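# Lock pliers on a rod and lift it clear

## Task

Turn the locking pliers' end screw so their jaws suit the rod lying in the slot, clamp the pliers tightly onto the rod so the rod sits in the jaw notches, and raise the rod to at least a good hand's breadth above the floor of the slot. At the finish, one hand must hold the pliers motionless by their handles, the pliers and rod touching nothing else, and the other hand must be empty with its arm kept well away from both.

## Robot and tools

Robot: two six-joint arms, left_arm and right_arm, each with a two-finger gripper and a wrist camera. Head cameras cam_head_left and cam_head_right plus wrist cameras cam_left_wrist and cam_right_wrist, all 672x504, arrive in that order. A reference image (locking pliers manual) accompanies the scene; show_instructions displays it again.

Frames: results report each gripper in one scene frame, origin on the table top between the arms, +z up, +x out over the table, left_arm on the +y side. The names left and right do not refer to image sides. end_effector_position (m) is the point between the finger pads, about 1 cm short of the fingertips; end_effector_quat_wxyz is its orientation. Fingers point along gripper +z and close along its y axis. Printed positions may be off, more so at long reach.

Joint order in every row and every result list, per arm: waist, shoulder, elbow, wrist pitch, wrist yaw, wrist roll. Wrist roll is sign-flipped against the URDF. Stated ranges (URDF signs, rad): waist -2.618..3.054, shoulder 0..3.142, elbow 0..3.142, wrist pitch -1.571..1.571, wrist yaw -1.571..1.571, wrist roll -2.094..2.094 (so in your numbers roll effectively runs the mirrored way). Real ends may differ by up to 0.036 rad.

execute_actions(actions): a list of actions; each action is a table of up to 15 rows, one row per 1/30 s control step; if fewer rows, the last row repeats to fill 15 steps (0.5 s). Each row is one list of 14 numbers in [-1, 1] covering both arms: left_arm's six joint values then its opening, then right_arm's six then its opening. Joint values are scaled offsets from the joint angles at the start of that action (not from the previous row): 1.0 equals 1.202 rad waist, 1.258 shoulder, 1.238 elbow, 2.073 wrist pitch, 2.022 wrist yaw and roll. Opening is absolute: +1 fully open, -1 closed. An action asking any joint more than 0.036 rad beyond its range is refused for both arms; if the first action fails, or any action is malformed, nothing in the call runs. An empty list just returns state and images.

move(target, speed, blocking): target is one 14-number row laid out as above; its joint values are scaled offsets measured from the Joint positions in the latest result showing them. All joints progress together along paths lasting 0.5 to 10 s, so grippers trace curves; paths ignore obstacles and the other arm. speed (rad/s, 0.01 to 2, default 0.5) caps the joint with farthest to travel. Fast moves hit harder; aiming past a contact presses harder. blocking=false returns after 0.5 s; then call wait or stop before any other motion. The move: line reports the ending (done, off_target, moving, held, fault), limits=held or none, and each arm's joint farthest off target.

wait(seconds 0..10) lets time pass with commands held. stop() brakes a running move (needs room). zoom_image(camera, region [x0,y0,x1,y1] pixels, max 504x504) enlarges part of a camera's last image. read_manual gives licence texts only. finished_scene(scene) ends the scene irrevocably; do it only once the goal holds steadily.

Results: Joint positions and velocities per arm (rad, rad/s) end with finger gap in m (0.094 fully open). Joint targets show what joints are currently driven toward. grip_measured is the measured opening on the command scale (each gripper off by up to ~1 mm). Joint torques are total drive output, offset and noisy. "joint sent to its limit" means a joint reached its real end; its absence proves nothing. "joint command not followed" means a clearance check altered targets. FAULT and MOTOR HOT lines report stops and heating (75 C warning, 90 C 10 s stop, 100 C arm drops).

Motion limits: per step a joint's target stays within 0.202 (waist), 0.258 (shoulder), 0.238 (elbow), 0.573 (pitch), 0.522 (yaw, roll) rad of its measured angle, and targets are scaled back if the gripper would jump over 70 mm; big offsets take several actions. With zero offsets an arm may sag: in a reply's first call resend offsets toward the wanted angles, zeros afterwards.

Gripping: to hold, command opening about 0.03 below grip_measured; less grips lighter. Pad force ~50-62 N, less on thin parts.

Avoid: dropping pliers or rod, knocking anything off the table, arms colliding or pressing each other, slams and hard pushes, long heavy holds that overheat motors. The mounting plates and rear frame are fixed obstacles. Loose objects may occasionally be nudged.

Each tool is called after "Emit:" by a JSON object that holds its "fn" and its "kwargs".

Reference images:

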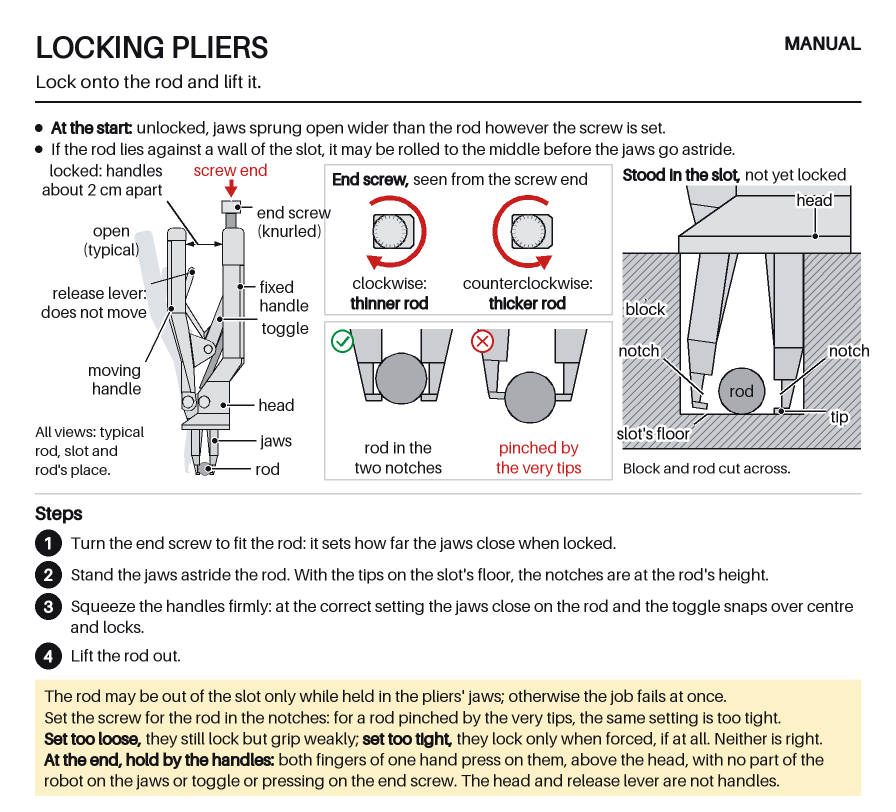

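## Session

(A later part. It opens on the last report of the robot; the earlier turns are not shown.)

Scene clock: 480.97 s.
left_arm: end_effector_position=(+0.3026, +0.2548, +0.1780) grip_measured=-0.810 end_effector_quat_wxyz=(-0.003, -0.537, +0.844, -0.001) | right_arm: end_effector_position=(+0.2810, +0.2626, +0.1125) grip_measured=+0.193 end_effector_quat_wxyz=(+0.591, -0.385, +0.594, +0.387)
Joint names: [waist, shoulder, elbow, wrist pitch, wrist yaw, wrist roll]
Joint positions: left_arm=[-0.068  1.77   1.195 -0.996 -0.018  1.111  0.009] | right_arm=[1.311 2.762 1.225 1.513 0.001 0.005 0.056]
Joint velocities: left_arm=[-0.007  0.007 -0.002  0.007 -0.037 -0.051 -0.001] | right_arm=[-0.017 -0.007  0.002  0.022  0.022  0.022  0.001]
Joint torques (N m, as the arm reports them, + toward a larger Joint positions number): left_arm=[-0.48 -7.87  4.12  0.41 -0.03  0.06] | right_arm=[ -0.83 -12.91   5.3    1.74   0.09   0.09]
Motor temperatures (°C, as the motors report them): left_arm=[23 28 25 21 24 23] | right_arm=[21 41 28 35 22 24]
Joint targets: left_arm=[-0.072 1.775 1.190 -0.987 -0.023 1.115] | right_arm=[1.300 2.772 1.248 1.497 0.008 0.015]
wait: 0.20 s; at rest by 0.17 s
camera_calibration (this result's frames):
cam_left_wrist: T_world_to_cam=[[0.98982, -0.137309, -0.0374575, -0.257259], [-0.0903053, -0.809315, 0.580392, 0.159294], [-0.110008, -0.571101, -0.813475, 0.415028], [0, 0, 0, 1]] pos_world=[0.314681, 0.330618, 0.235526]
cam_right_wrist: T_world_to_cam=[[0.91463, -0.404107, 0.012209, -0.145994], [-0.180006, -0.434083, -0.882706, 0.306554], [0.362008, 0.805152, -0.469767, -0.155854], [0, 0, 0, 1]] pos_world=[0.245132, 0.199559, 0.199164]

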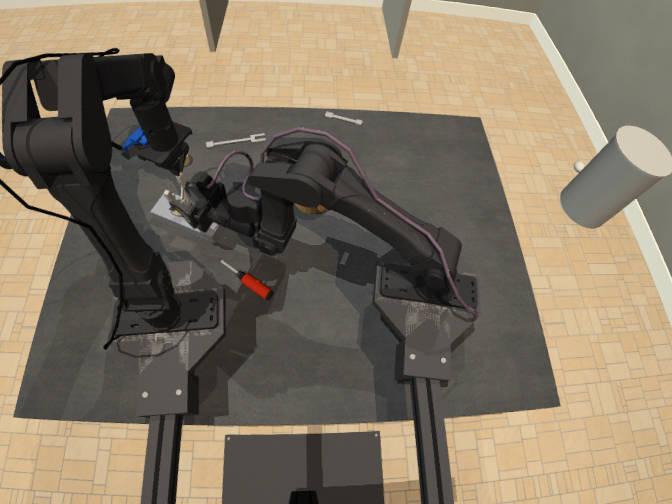

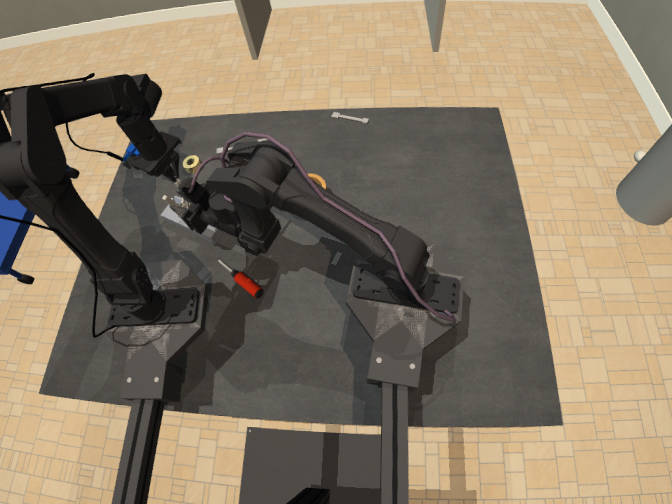

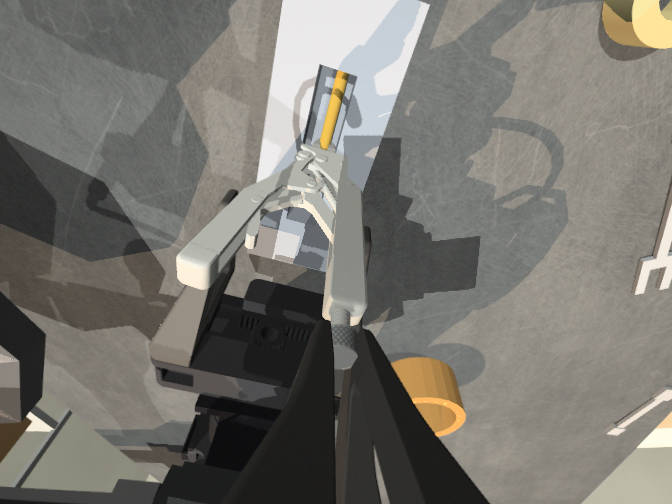

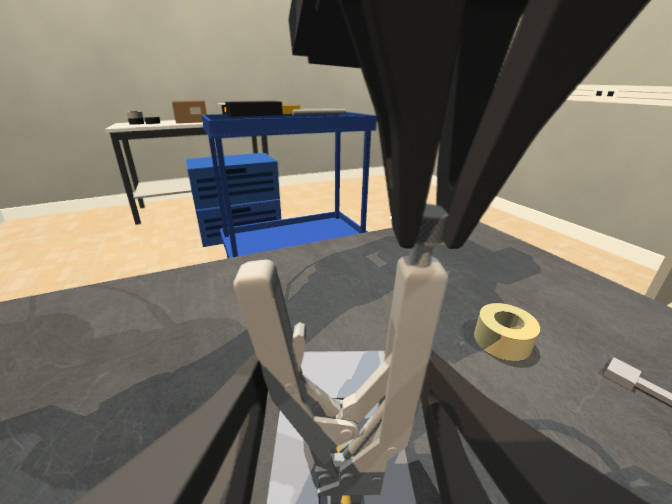

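Emit:
{"fn": "move", "kwargs": {"target": [-0.003, 0.004, -0.004, 0.003, -0.002, 0.445, -0.84, -0.006, 0.008, 0.018, -0.008, 0.003, 0.004, 0.215], "speed": 1.2}}

Scene clock: 486.93 s.
left_arm: end_effector_position=(+0.3031, +0.2548, +0.1780) grip_measured=-0.822 end_effector_quat_wxyz=(+0.002, +0.848, -0.530, +0.001) | right_arm: end_effector_position=(+0.2810, +0.2627, +0.1128) grip_measured=+0.217 end_effector_quat_wxyz=(+0.591, -0.385, +0.594, +0.387)
Joint names: [waist, shoulder, elbow, wrist pitch, wrist yaw, wrist roll]
Joint positions: left_arm=[-0.068  1.77   1.195 -0.994 -0.018  2.002  0.008] | right_arm=[1.311 2.762 1.225 1.515 0.001 0.004 0.057]
Joint velocities: left_arm=[-0.007 -0.002 -0.012  0.022  0.007 -0.095  0.   ] | right_arm=[-0.012  0.007  0.002  0.037  0.051  0.125  0.001]
Joint torques (N m, as the arm reports them, + toward a larger Joint positions number): left_arm=[-0.48 -7.87  4.13  0.36 -0.02  0.1 ] | right_arm=[ -0.56 -12.93   5.33   1.73   0.07   0.09]
Motor temperatures (°C, as the motors report them): left_arm=[23 28 25 21 24 23] | right_arm=[21 41 27 35 22 24]
Joint targets: left_arm=[-0.072 1.775 1.190 -0.990 -0.022 2.011] | right_arm=[1.304 2.772 1.248 1.497 0.007 0.013]
move: off_target (right_arm); limits=none; left_arm: farthest joint: the wrist roll, 0.009 radians from its target (0.900 radians at the start); right_arm: farthest joint: the elbow, 0.022 radians from its target (0.022 radians at the start)
camera_calibration (this result's frames):
cam_left_wrist: T_world_to_cam=[[0.729081, 0.683353, -0.0383295, -0.387735], [0.57381, -0.579762, 0.578462, -0.100115], [0.373072, -0.443739, -0.814809, 0.236438], [0, 0, 0, 1]] pos_world=[0.251929, 0.311834, 0.235703]
cam_right_wrist: T_world_to_cam=[[0.914781, -0.403787, 0.0114442, -0.145973], [-0.180055, -0.432949, -0.883253, 0.306584], [0.361601, 0.805923, -0.468757, -0.155922], [0, 0, 0, 1]] pos_world=[0.245117, 0.199455, 0.199372]

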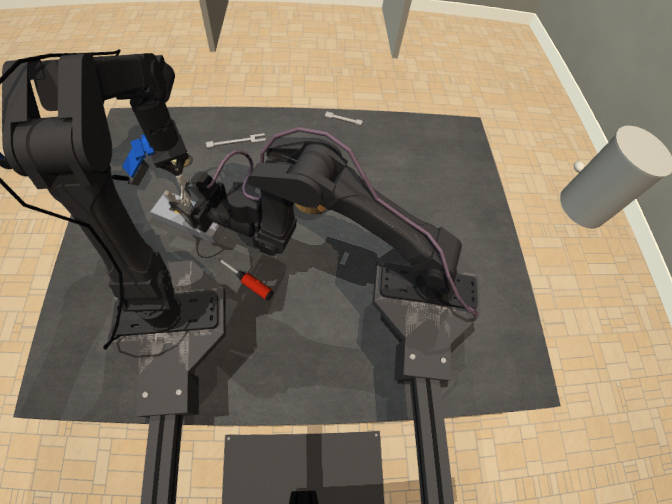

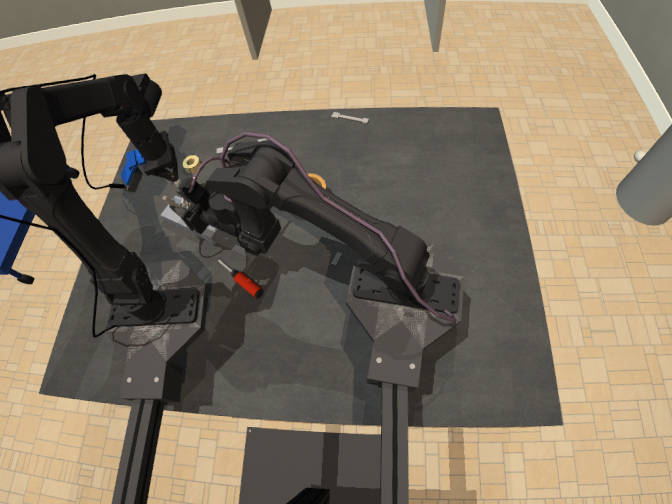

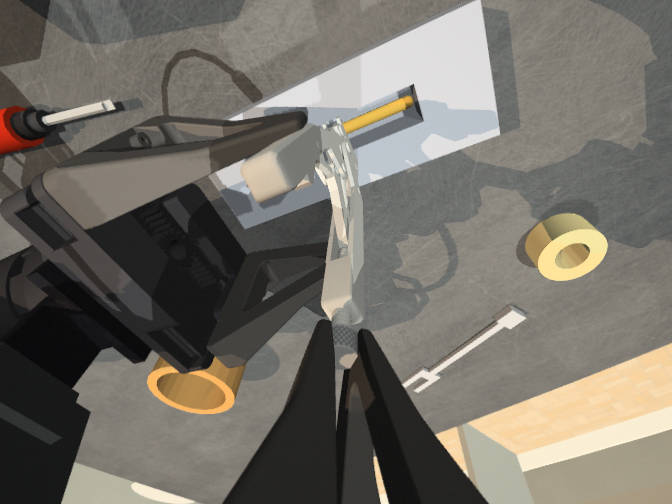

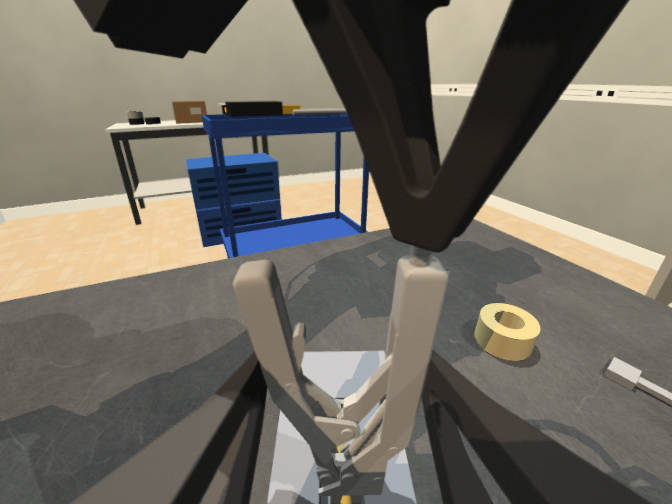

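Emit:
{"fn": "execute_actions", "kwargs": {"actions": [[[-0.003,0.004,-0.004,0.002,-0.002,0.0,-0.78,-0.008,0.008,0.018,-0.008,0.003,0.004,0.21],[-0.003,0.004,-0.004,0.002,-0.002,0.0,-0.72,-0.009,0.008,0.018,-0.008,0.003,0.004,0.205],[-0.003,0.004,-0.004,0.002,-0.002,0.0,-0.66,-0.009,0.008,0.018,-0.008,0.003,0.004,0.20],[-0.003,0.004,-0.004,0.002,-0.002,-0.02,-0.62,-0.009,0.008,0.018,-0.008,0.003,0.004,0.195],[-0.003,0.004,-0.004,0.002,-0.002,-0.05,-0.62,-0.009,0.008,0.018,-0.008,0.003,0.004,0.19],[-0.003,0.004,-0.004,0.002,-0.002,-0.09,-0.62,-0.009,0.008,0.018,-0.008,0.003,0.004,0.185],[-0.003,0.004,-0.004,0.002,-0.002,-0.135,-0.62,-0.009,0.008,0.018,-0.008,0.003,0.004,0.18],[-0.003,0.004,-0.004,0.002,-0.002,-0.18,-0.62,-0.009,0.008,0.018,-0.008,0.003,0.004,0.175],[-0.003,0.004,-0.004,0.002,-0.002,-0.225,-0.62,-0.009,0.008,0.018,-0.008,0.003,0.004,0.17],[-0.003,0.004,-0.004,0.002,-0.002,-0.27,-0.62,-0.009,0.008,0.018,-0.008,0.003,0.004,0.165],[-0.003,0.004,-0.004,0.002,-0.002,-0.315,-0.62,-0.009,0.008,0.018,-0.008,0.003,0.004,0.16],[-0.003,0.004,-0.004,0.002,-0.002,-0.36,-0.62,-0.009,0.008,0.018,-0.008,0.003,0.004,0.16],[-0.003,0.004,-0.004,0.002,-0.002,-0.405,-0.62,-0.009,0.008,0.018,-0.008,0.003,0.004,0.16],[-0.003,0.004,-0.004,0.002,-0.002,-0.45,-0.62,-0.009,0.008,0.018,-0.008,0.003,0.004,0.16],[-0.003,0.004,-0.004,0.002,-0.002,-0.495,-0.62,-0.009,0.008,0.018,-0.008,0.003,0.004,0.16]]]}}

Scene clock: 499.43 s.
left_arm: end_effector_position=(+0.3035, +0.2548, +0.1780) grip_measured=-0.622 end_effector_quat_wxyz=(-0.001, -0.637, +0.771, -0.002) | right_arm: end_effector_position=(+0.2810, +0.2627, +0.1128) grip_measured=+0.171 end_effector_quat_wxyz=(+0.591, -0.385, +0.594, +0.387)
Joint names: [waist, shoulder, elbow, wrist pitch, wrist yaw, wrist roll]
Joint positions: left_arm=[-0.068  1.77   1.195 -0.992 -0.018  1.358  0.018] | right_arm=[1.311 2.762 1.225 1.515 0.001 0.004 0.055]
Joint velocities: left_arm=[ 0.002  0.017 -0.002  0.022 -0.037 -2.352  0.   ] | right_arm=[-0.002 -0.002 -0.002  0.037  0.037 -0.095 -0.   ]
Joint torques (N m, as the arm reports them, + toward a larger Joint positions number): left_arm=[-0.49 -7.92  4.18  0.34 -0.01  0.02] | right_arm=[ -0.83 -12.95   5.36   1.73   0.08   0.09]
Motor temperatures (°C, as the motors report them): left_arm=[23 28 25 21 24 23] | right_arm=[21 41 28 35 22 24]
Joint targets: left_arm=[-0.072 1.775 1.190 -0.990 -0.022 1.001] | right_arm=[1.301 2.772 1.248 1.498 0.007 0.012]
camera_calibration (this result's frames):
cam_left_wrist: T_world_to_cam=[[0.993375, 0.10955, -0.0347117, -0.322666], [0.109289, -0.807214, 0.580053, 0.0983409], [0.0355254, -0.580004, -0.813838, 0.373303], [0, 0, 0, 1]] pos_world=[0.296519, 0.331248, 0.235565]
cam_right_wrist: T_world_to_cam=[[0.914781, -0.403787, 0.0114442, -0.145973], [-0.180055, -0.432949, -0.883253, 0.306584], [0.361601, 0.805923, -0.468757, -0.155922], [0, 0, 0, 1]] pos_world=[0.245117, 0.199455, 0.199372]

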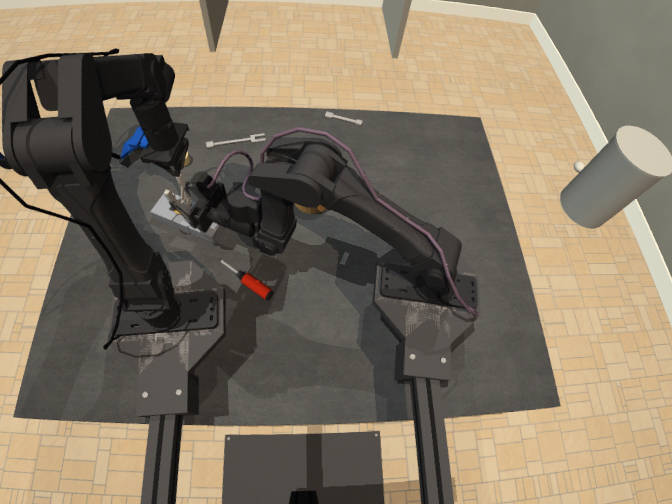

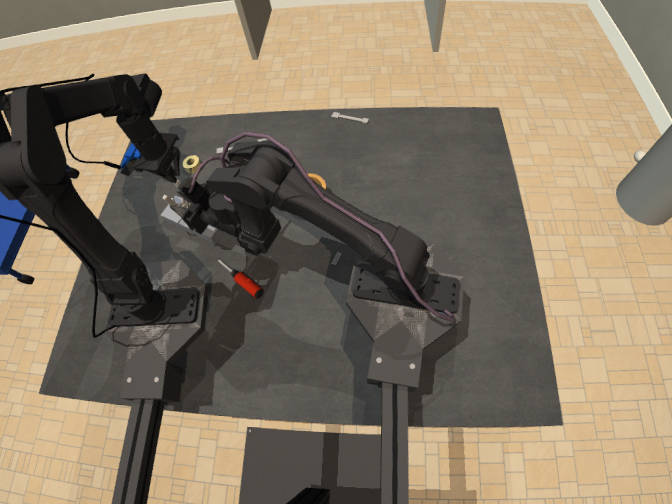

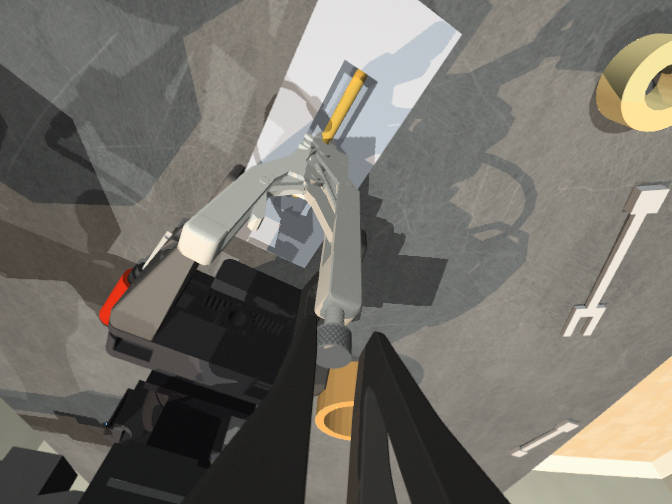

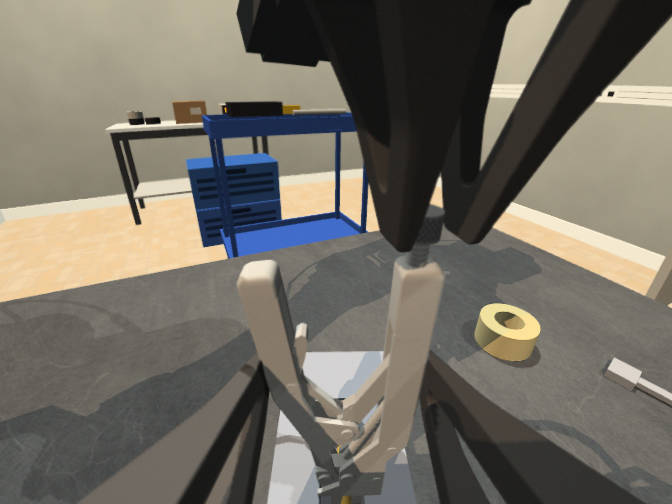

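Emit:
{"fn": "execute_actions", "kwargs": {"actions": []}}

Scene clock: 516.43 s.
left_arm: end_effector_position=(+0.3035, +0.2548, +0.1780) grip_measured=-0.622 end_effector_quat_wxyz=(-0.001, -0.492, +0.871, -0.002) | right_arm: end_effector_position=(+0.2810, +0.2627, +0.1128) grip_measured=+0.171 end_effector_quat_wxyz=(+0.591, -0.385, +0.594, +0.387)
Joint names: [waist, shoulder, elbow, wrist pitch, wrist yaw, wrist roll]
Joint positions: left_arm=[-0.068  1.77   1.195 -0.992 -0.018  1.006  0.018] | right_arm=[1.311 2.762 1.225 1.515 0.001 0.004 0.055]
Joint velocities: left_arm=[-0.017 -0.007 -0.022  0.037 -0.007 -0.022  0.001] | right_arm=[ 0.007 -0.007 -0.012 -0.007  0.007 -0.051  0.   ]
Joint torques (N m, as the arm reports them, + toward a larger Joint positions number): left_arm=[-0.49 -7.87  4.14  0.35 -0.02 -0.02] | right_arm=[ -0.87 -12.98   5.29   1.73   0.09   0.08]
Motor temperatures (°C, as the motors report them): left_arm=[23 29 25 21 24 23] | right_arm=[21 41 28 36 22 24]
Joint targets: left_arm=[-0.072 1.775 1.190 -0.990 -0.022 1.001] | right_arm=[1.301 2.772 1.248 1.498 0.007 0.012]
camera_calibration (this result's frames):
cam_left_wrist: T_world_to_cam=[[0.970171, -0.240128, -0.0332789, -0.226774], [-0.176943, -0.795255, 0.57988, 0.182203], [-0.165711, -0.556694, -0.814022, 0.428476], [0, 0, 0, 1]] pos_world=[0.323252, 0.328973, 0.235586]
cam_right_wrist: T_world_to_cam=[[0.914781, -0.403787, 0.0114442, -0.145973], [-0.180055, -0.432949, -0.883253, 0.306584], [0.361601, 0.805923, -0.468757, -0.155922], [0, 0, 0, 1]] pos_world=[0.245117, 0.199455, 0.199372]

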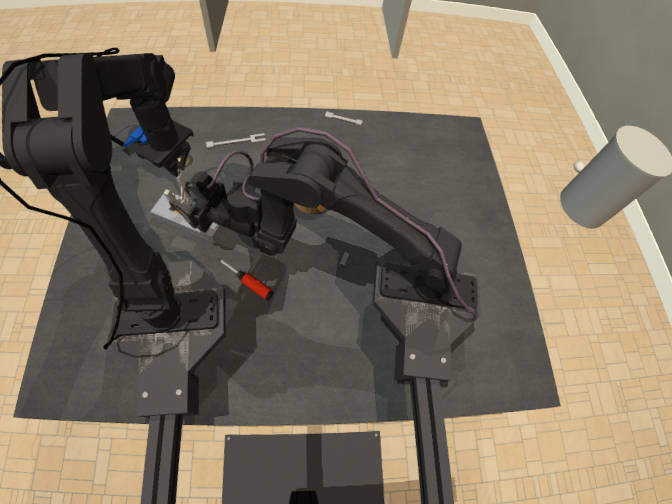

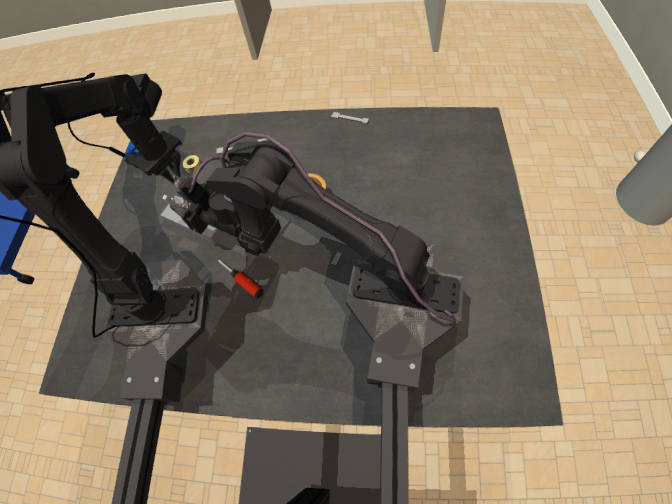

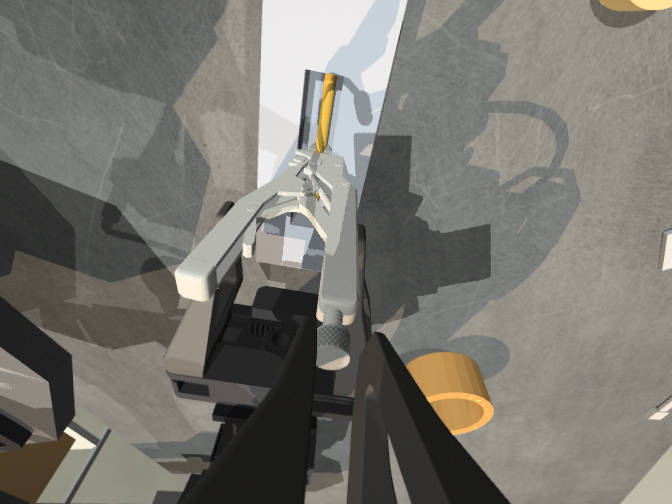

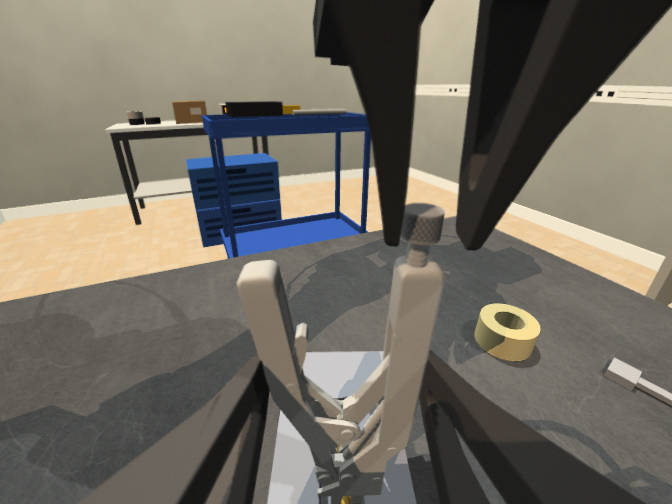

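Emit:
{"fn": "execute_actions", "kwargs": {"actions": [[[-0.003,0.004,-0.004,0.001,-0.002,-0.002,-0.58,-0.012,0.008,0.018,-0.008,0.003,0.004,0.17],[-0.003,0.004,-0.004,0.001,-0.002,-0.002,-0.56,-0.014,0.008,0.018,-0.008,0.003,0.004,0.18],[-0.003,0.004,-0.004,0.001,-0.002,-0.002,-0.55,-0.016,0.008,0.018,-0.008,0.003,0.004,0.185]]]}}

Scene clock: 526.77 s.
left_arm: end_effector_position=(+0.3035, +0.2548, +0.1780) grip_measured=-0.552 end_effector_quat_wxyz=(-0.001, -0.492, +0.871, -0.002) | right_arm: end_effector_position=(+0.2811, +0.2626, +0.1128) grip_measured=+0.187 end_effector_quat_wxyz=(+0.590, -0.385, +0.594, +0.388)
Joint names: [waist, shoulder, elbow, wrist pitch, wrist yaw, wrist roll]
Joint positions: left_arm=[-0.068  1.77   1.195 -0.992 -0.018  1.006  0.021] | right_arm=[ 1.31   2.762  1.225  1.515 -0.002  0.004  0.056]
Joint velocities: left_arm=[ 0.002  0.017 -0.017 -0.051 -0.081  0.007  0.   ] | right_arm=[ 0.007  0.017 -0.012 -0.066 -0.037 -0.066 -0.002]
Joint torques (N m, as the arm reports them, + toward a larger Joint positions number): left_arm=[-0.48 -7.87  4.13  0.35 -0.02 -0.01] | right_arm=[ -1.46 -12.99   5.32   1.73   0.1    0.09]
Motor temperatures (°C, as the motors report them): left_arm=[23 29 25 21 24 23] | right_arm=[21 41 28 36 22 24]
Joint targets: left_arm=[-0.072 1.775 1.190 -0.990 -0.022 1.002] | right_arm=[1.292 2.772 1.248 1.498 0.007 0.013]
camera_calibration (this result's frames):
cam_left_wrist: T_world_to_cam=[[0.970171, -0.240128, -0.0332789, -0.226774], [-0.176943, -0.795255, 0.57988, 0.182203], [-0.165711, -0.556694, -0.814022, 0.428476], [0, 0, 0, 1]] pos_world=[0.323252, 0.328973, 0.235586]
cam_right_wrist: T_world_to_cam=[[0.915397, -0.402391, 0.0114156, -0.146699], [-0.179412, -0.4332, -0.883261, 0.306467], [0.360361, 0.806486, -0.468744, -0.155726], [0, 0, 0, 1]] pos_world=[0.245389, 0.199322, 0.199369]

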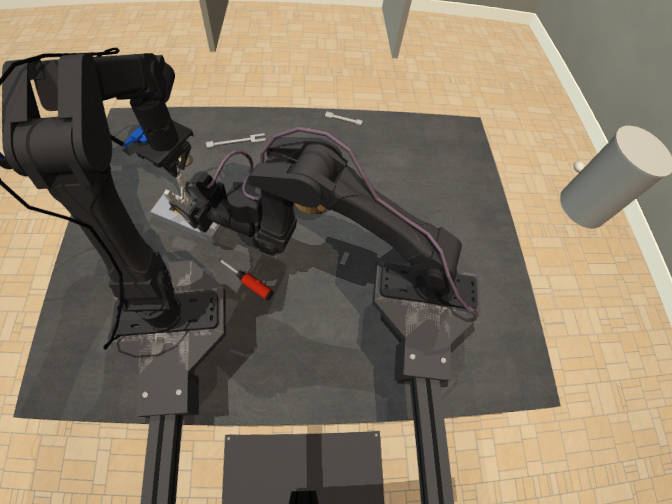

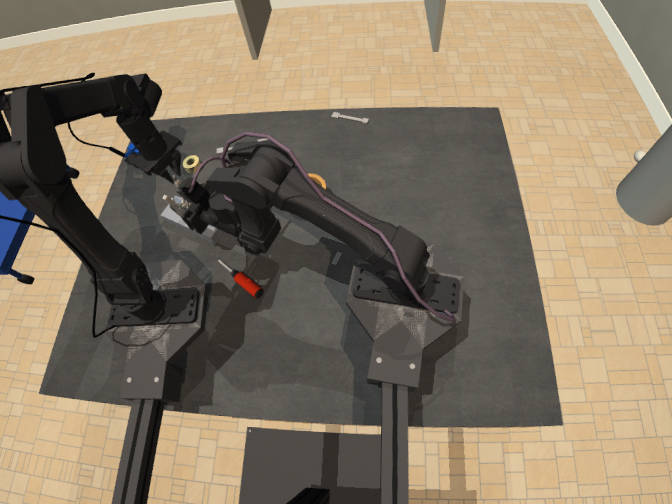

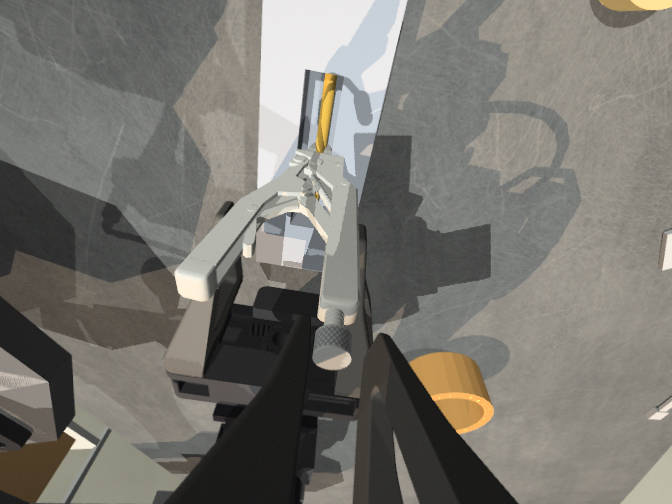

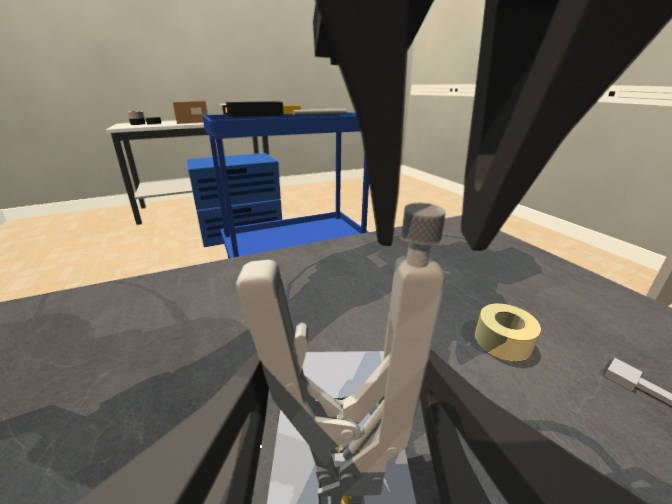

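Emit:
{"fn": "move", "kwargs": {"target": [-0.002,0.003,-0.005,0.001,-0.002,-0.99,-0.55,-0.008,0.008,0.018,-0.008,0.004,0.004,0.19], "speed": 2.0}}

Scene clock: 539.10 s.
left_arm: end_effector_position=(+0.3035, +0.2552, +0.1780) grip_measured=-0.552 end_effector_quat_wxyz=(+0.001, +0.465, +0.885, -0.001) | right_arm: end_effector_position=(+0.2810, +0.2627, +0.1128) grip_measured=+0.191 end_effector_quat_wxyz=(+0.590, -0.385, +0.594, +0.388)
Joint names: [waist, shoulder, elbow, wrist pitch, wrist yaw, wrist roll]
Joint positions: left_arm=[-0.068  1.77   1.195 -0.992 -0.021 -0.99   0.021] | right_arm=[ 1.31   2.762  1.225  1.515 -0.003  0.004  0.056]
Joint velocities: left_arm=[-0.002  0.007 -0.007 -0.007 -0.007  0.051  0.   ] | right_arm=[-0.012 -0.007 -0.007 -0.022 -0.051 -0.037  0.   ]
Joint torques (N m, as the arm reports them, + toward a larger Joint positions number): left_arm=[-0.38 -7.99  4.04  0.35  0.   -0.03] | right_arm=[ -0.71 -12.96   5.34   1.72   0.11   0.08]
Motor temperatures (°C, as the motors report them): left_arm=[23 29 25 21 24 23] | right_arm=[21 42 28 36 22 24]
Joint targets: left_arm=[-0.071 1.774 1.189 -0.990 -0.023 -0.996] | right_arm=[1.301 2.772 1.248 1.498 0.006 0.013]
move: off_target (right_arm); limits=none; left_arm: farthest joint: the elbow, 0.006 radians from its target (0.006 radians at the start); right_arm: farthest joint: the elbow, 0.022 radians from its target (0.022 radians at the start)
camera_calibration (this result's frames):
cam_left_wrist: T_world_to_cam=[[-0.619005, -0.784673, -0.0334862, 0.394689], [-0.653821, 0.49122, 0.575518, -0.000297136], [-0.435144, 0.378142, -0.817104, 0.272433], [0, 0, 0, 1]] pos_world=[0.362668, 0.206829, 0.235993]
cam_right_wrist: T_world_to_cam=[[0.915853, -0.401351, 0.0114145, -0.146899], [-0.178779, -0.433086, -0.883445, 0.306368], [0.359515, 0.807065, -0.468396, -0.155633], [0, 0, 0, 1]] pos_world=[0.245262, 0.199332, 0.199438]

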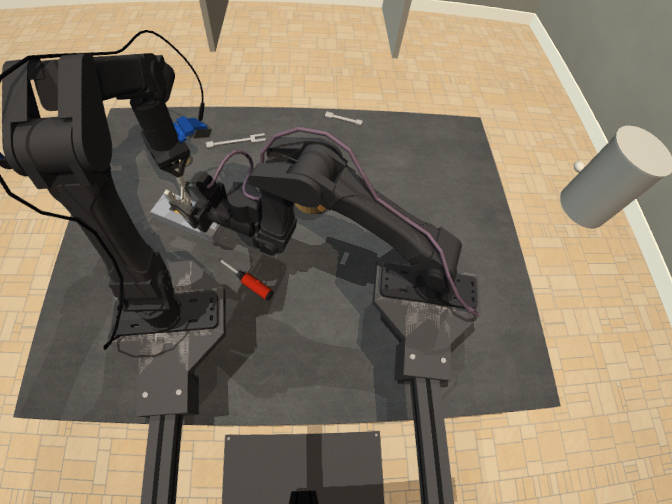

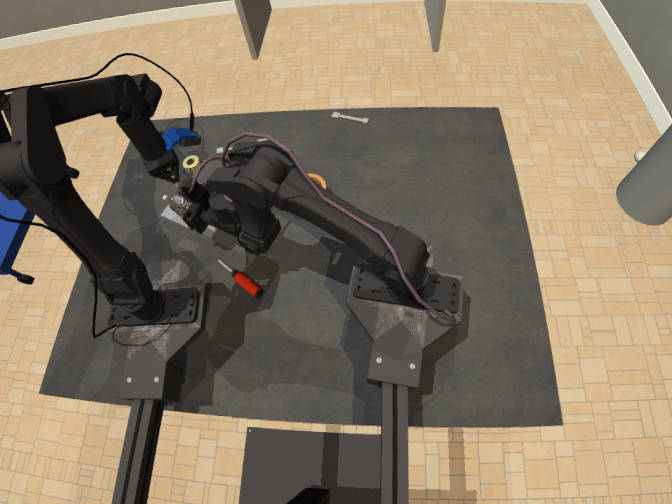

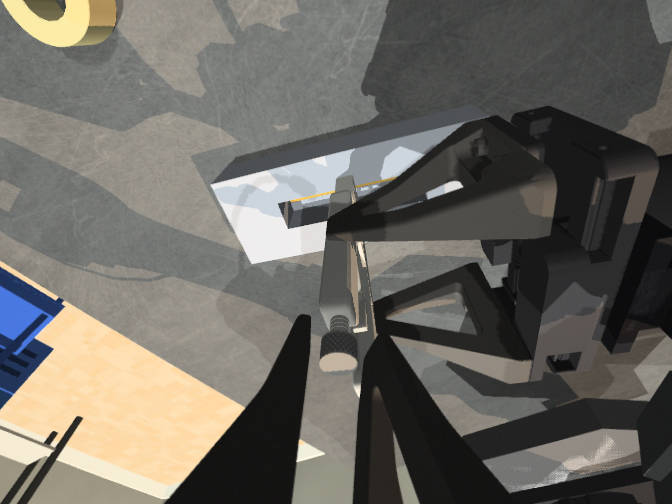

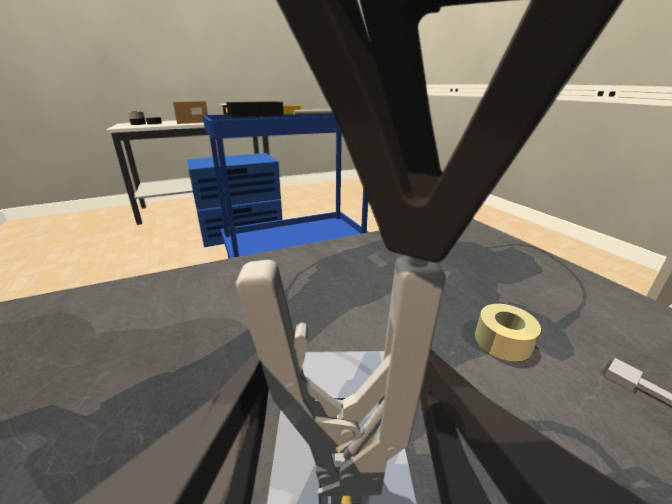

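Emit:
{"fn": "execute_actions", "kwargs": {"actions": [[[-0.002,0.003,-0.005,0.001,-0.001,0,-0.62,-0.008,0.008,0.018,-0.008,0.004,0.004,0.19],[-0.002,0.003,-0.005,0.001,-0.001,0,-0.68,-0.008,0.008,0.018,-0.008,0.004,0.004,0.19],[-0.002,0.003,-0.005,0.001,-0.001,0,-0.72,-0.008,0.008,0.018,-0.008,0.004,0.004,0.19],[-0.002,0.003,-0.005,0.001,-0.001,0,-0.75,-0.008,0.008,0.018,-0.008,0.004,0.004,0.19],[-0.002,0.003,-0.005,0.001,-0.001,0,-0.77,-0.008,0.008,0.018,-0.008,0.004,0.004,0.19],[-0.002,0.003,-0.005,0.001,-0.001,0,-0.785,-0.008,0.008,0.018,-0.008,0.004,0.004,0.19],[-0.002,0.003,-0.005,0.001,-0.001,0,-0.80,-0.008,0.008,0.018,-0.008,0.004,0.004,0.19],[-0.002,0.003,-0.005,0.001,-0.001,0,-0.81,-0.008,0.008,0.018,-0.008,0.004,0.004,0.19],[-0.002,0.003,-0.005,0.001,-0.001,0,-0.82,-0.008,0.008,0.018,-0.008,0.004,0.004,0.19],[-0.002,0.003,-0.005,0.001,-0.001,0,-0.83,-0.008,0.008,0.018,-0.008,0.004,0.004,0.19],[-0.002,0.003,-0.005,0.001,-0.001,0,-0.835,-0.008,0.008,0.018,-0.008,0.004,0.004,0.19]]]}}

Emit:
{"fn": "move", "kwargs": {"target": [-0.002,0.003,-0.005,0.001,-0.001,1.0,-0.835,-0.008,0.008,0.018,-0.008,0.004,0.004,0.19], "speed": 1.6}}

Scene clock: 554.73 s.
left_arm: end_effector_position=(+0.3031, +0.2551, +0.1780) grip_measured=-0.818 end_effector_quat_wxyz=(+0.000, +0.465, +0.885, -0.001) | right_arm: end_effector_position=(+0.2810, +0.2627, +0.1128) grip_measured=+0.191 end_effector_quat_wxyz=(+0.590, -0.385, +0.594, +0.388)
Joint names: [waist, shoulder, elbow, wrist pitch, wrist yaw, wrist roll]
Joint positions: left_arm=[-0.068  1.77   1.195 -0.994 -0.02  -0.991  0.009] | right_arm=[ 1.31   2.762  1.225  1.515 -0.003  0.004  0.056]
Joint velocities: left_arm=[ 0.007 -0.007 -0.002  0.007 -0.007 -0.037  0.001] | right_arm=[-0.017 -0.017  0.002 -0.051 -0.037  0.051  0.   ]
Joint torques (N m, as the arm reports them, + toward a larger Joint positions number): left_arm=[-0.37 -7.98  4.04  0.36  0.    0.03] | right_arm=[ -0.73 -12.96   5.34   1.73   0.09   0.08]
Motor temperatures (°C, as the motors report them): left_arm=[23 29 25 21 24 23] | right_arm=[21 42 28 36 22 24]
Joint targets: left_arm=[-0.071 1.774 1.189 -0.990 -0.022 -0.990] | right_arm=[1.301 2.772 1.248 1.498 0.005 0.013]
camera_calibration (this result's frames):
cam_left_wrist: T_world_to_cam=[[-0.619381, -0.784429, -0.0322216, 0.394222], [-0.652744, 0.491731, 0.576304, -0.00110366], [-0.436225, 0.377984, -0.8166, 0.272576], [0, 0, 0, 1]] pos_world=[0.362358, 0.206752, 0.235924]
cam_right_wrist: T_world_to_cam=[[0.915853, -0.401351, 0.0114145, -0.146899], [-0.178779, -0.433086, -0.883445, 0.306368], [0.359515, 0.807065, -0.468396, -0.155633], [0, 0, 0, 1]] pos_world=[0.245262, 0.199332, 0.199438]

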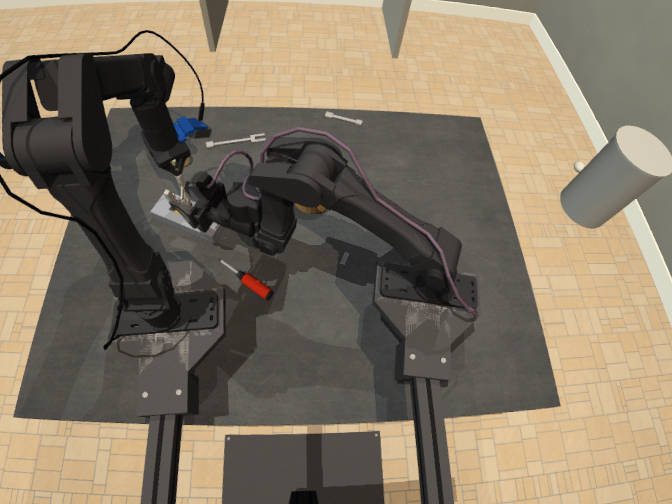

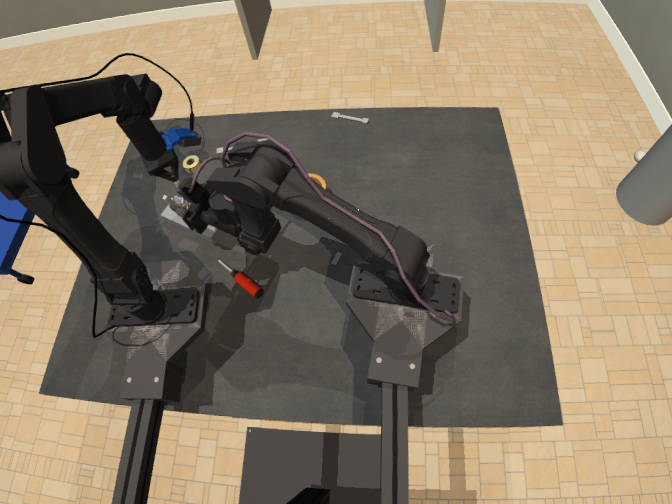

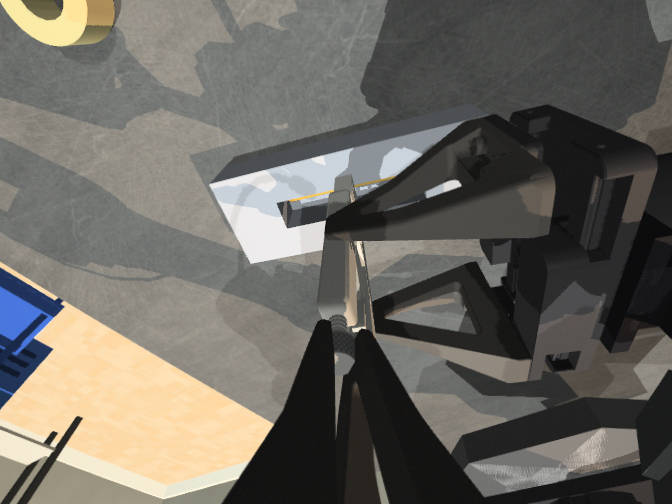

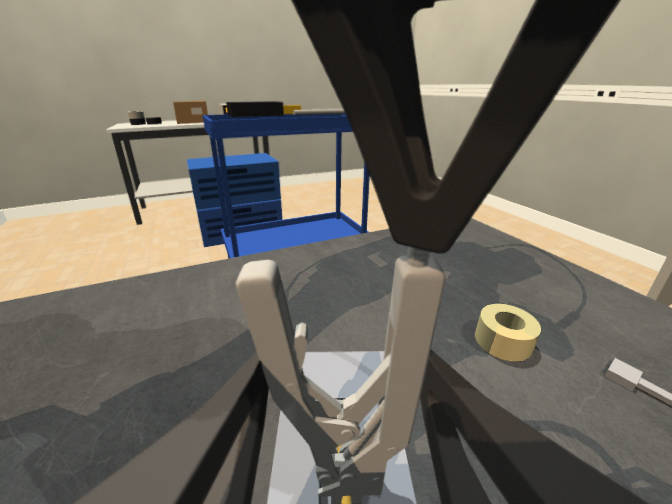

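Scene clock: 557.10 s.
left_arm: end_effector_position=(+0.3031, +0.2568, +0.1780) grip_measured=-0.818 end_effector_quat_wxyz=(+0.001, -0.499, +0.867, +0.003) | right_arm: end_effector_position=(+0.2811, +0.2626, +0.1128) grip_measured=+0.191 end_effector_quat_wxyz=(+0.590, -0.385, +0.594, +0.388)
Joint names: [waist, shoulder, elbow, wrist pitch, wrist yaw, wrist roll]
Joint positions: left_arm=[-0.068  1.77   1.195 -0.994 -0.03   1.023  0.009] | right_arm=[ 1.31   2.762  1.225  1.515 -0.002  0.004  0.056]
Joint velocities: left_arm=[-0.007 -0.012 -0.007 -0.037 -0.007 -0.051 -0.   ] | right_arm=[-0.012  0.022 -0.007 -0.007  0.007  0.051  0.001]
Joint torques (N m, as the arm reports them, + toward a larger Joint positions number): left_arm=[-0.39 -7.98  4.04  0.34  0.09  0.13] | right_arm=[ -0.74 -12.92   5.32   1.73   0.09   0.07]
Motor temperatures (°C, as the motors report them): left_arm=[23 29 25 21 24 23] | right_arm=[21 42 28 36 22 24]
Joint targets: left_arm=[-0.071 1.774 1.189 -0.992 -0.022 1.031] | right_arm=[1.301 2.772 1.248 1.498 0.005 0.013]
move: off_target (right_arm); limits=none; left_arm: farthest joint: the wrist yaw, 0.008 radians from its target (0.002 radians at the start); right_arm: farthest joint: the elbow, 0.022 radians from its target (0.022 radians at the start)
camera_calibration (this result's frames):
cam_left_wrist: T_world_to_cam=[[0.97399, -0.223444, -0.0376294, -0.230543], [-0.162538, -0.804667, 0.571046, 0.183364], [-0.157876, -0.550077, -0.820055, 0.426538], [0, 0, 0, 1]] pos_world=[0.32169, 0.330662, 0.236401]
cam_right_wrist: T_world_to_cam=[[0.915547, -0.402049, 0.0114158, -0.146765], [-0.179111, -0.432956, -0.883441, 0.306424], [0.360129, 0.806787, -0.468403, -0.155734], [0, 0, 0, 1]] pos_world=[0.245339, 0.199305, 0.199437]

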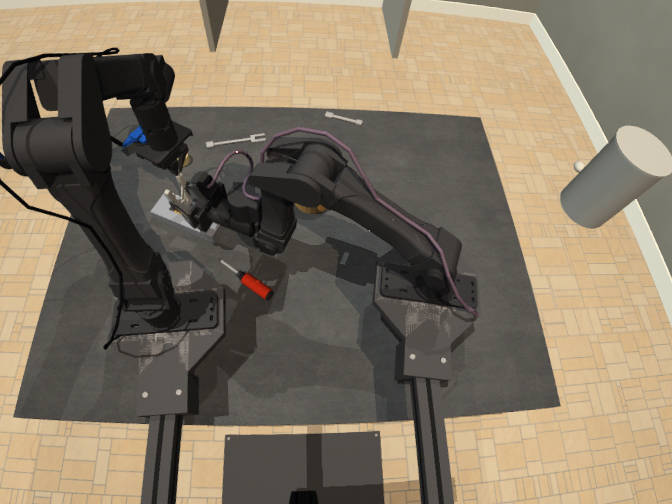

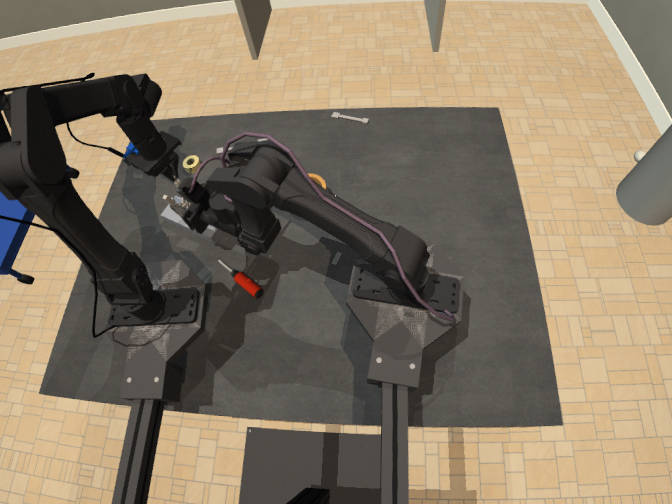

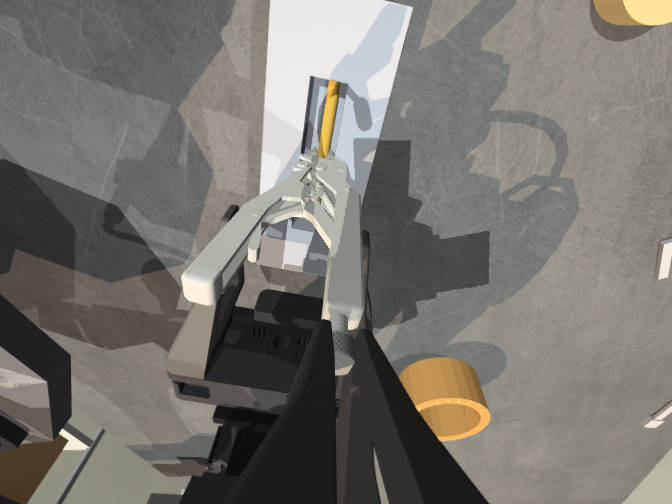

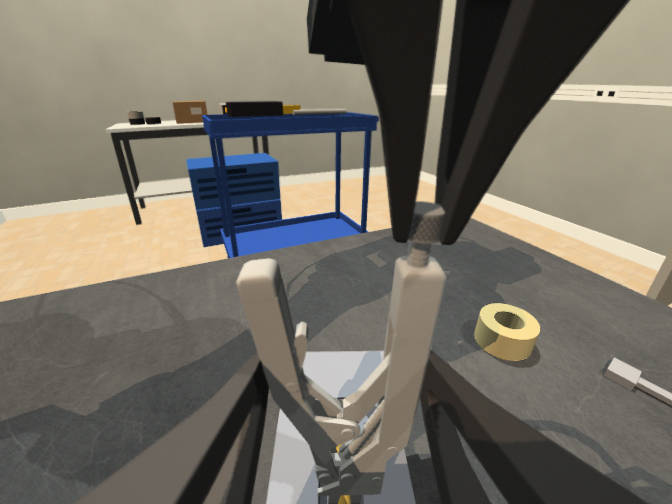

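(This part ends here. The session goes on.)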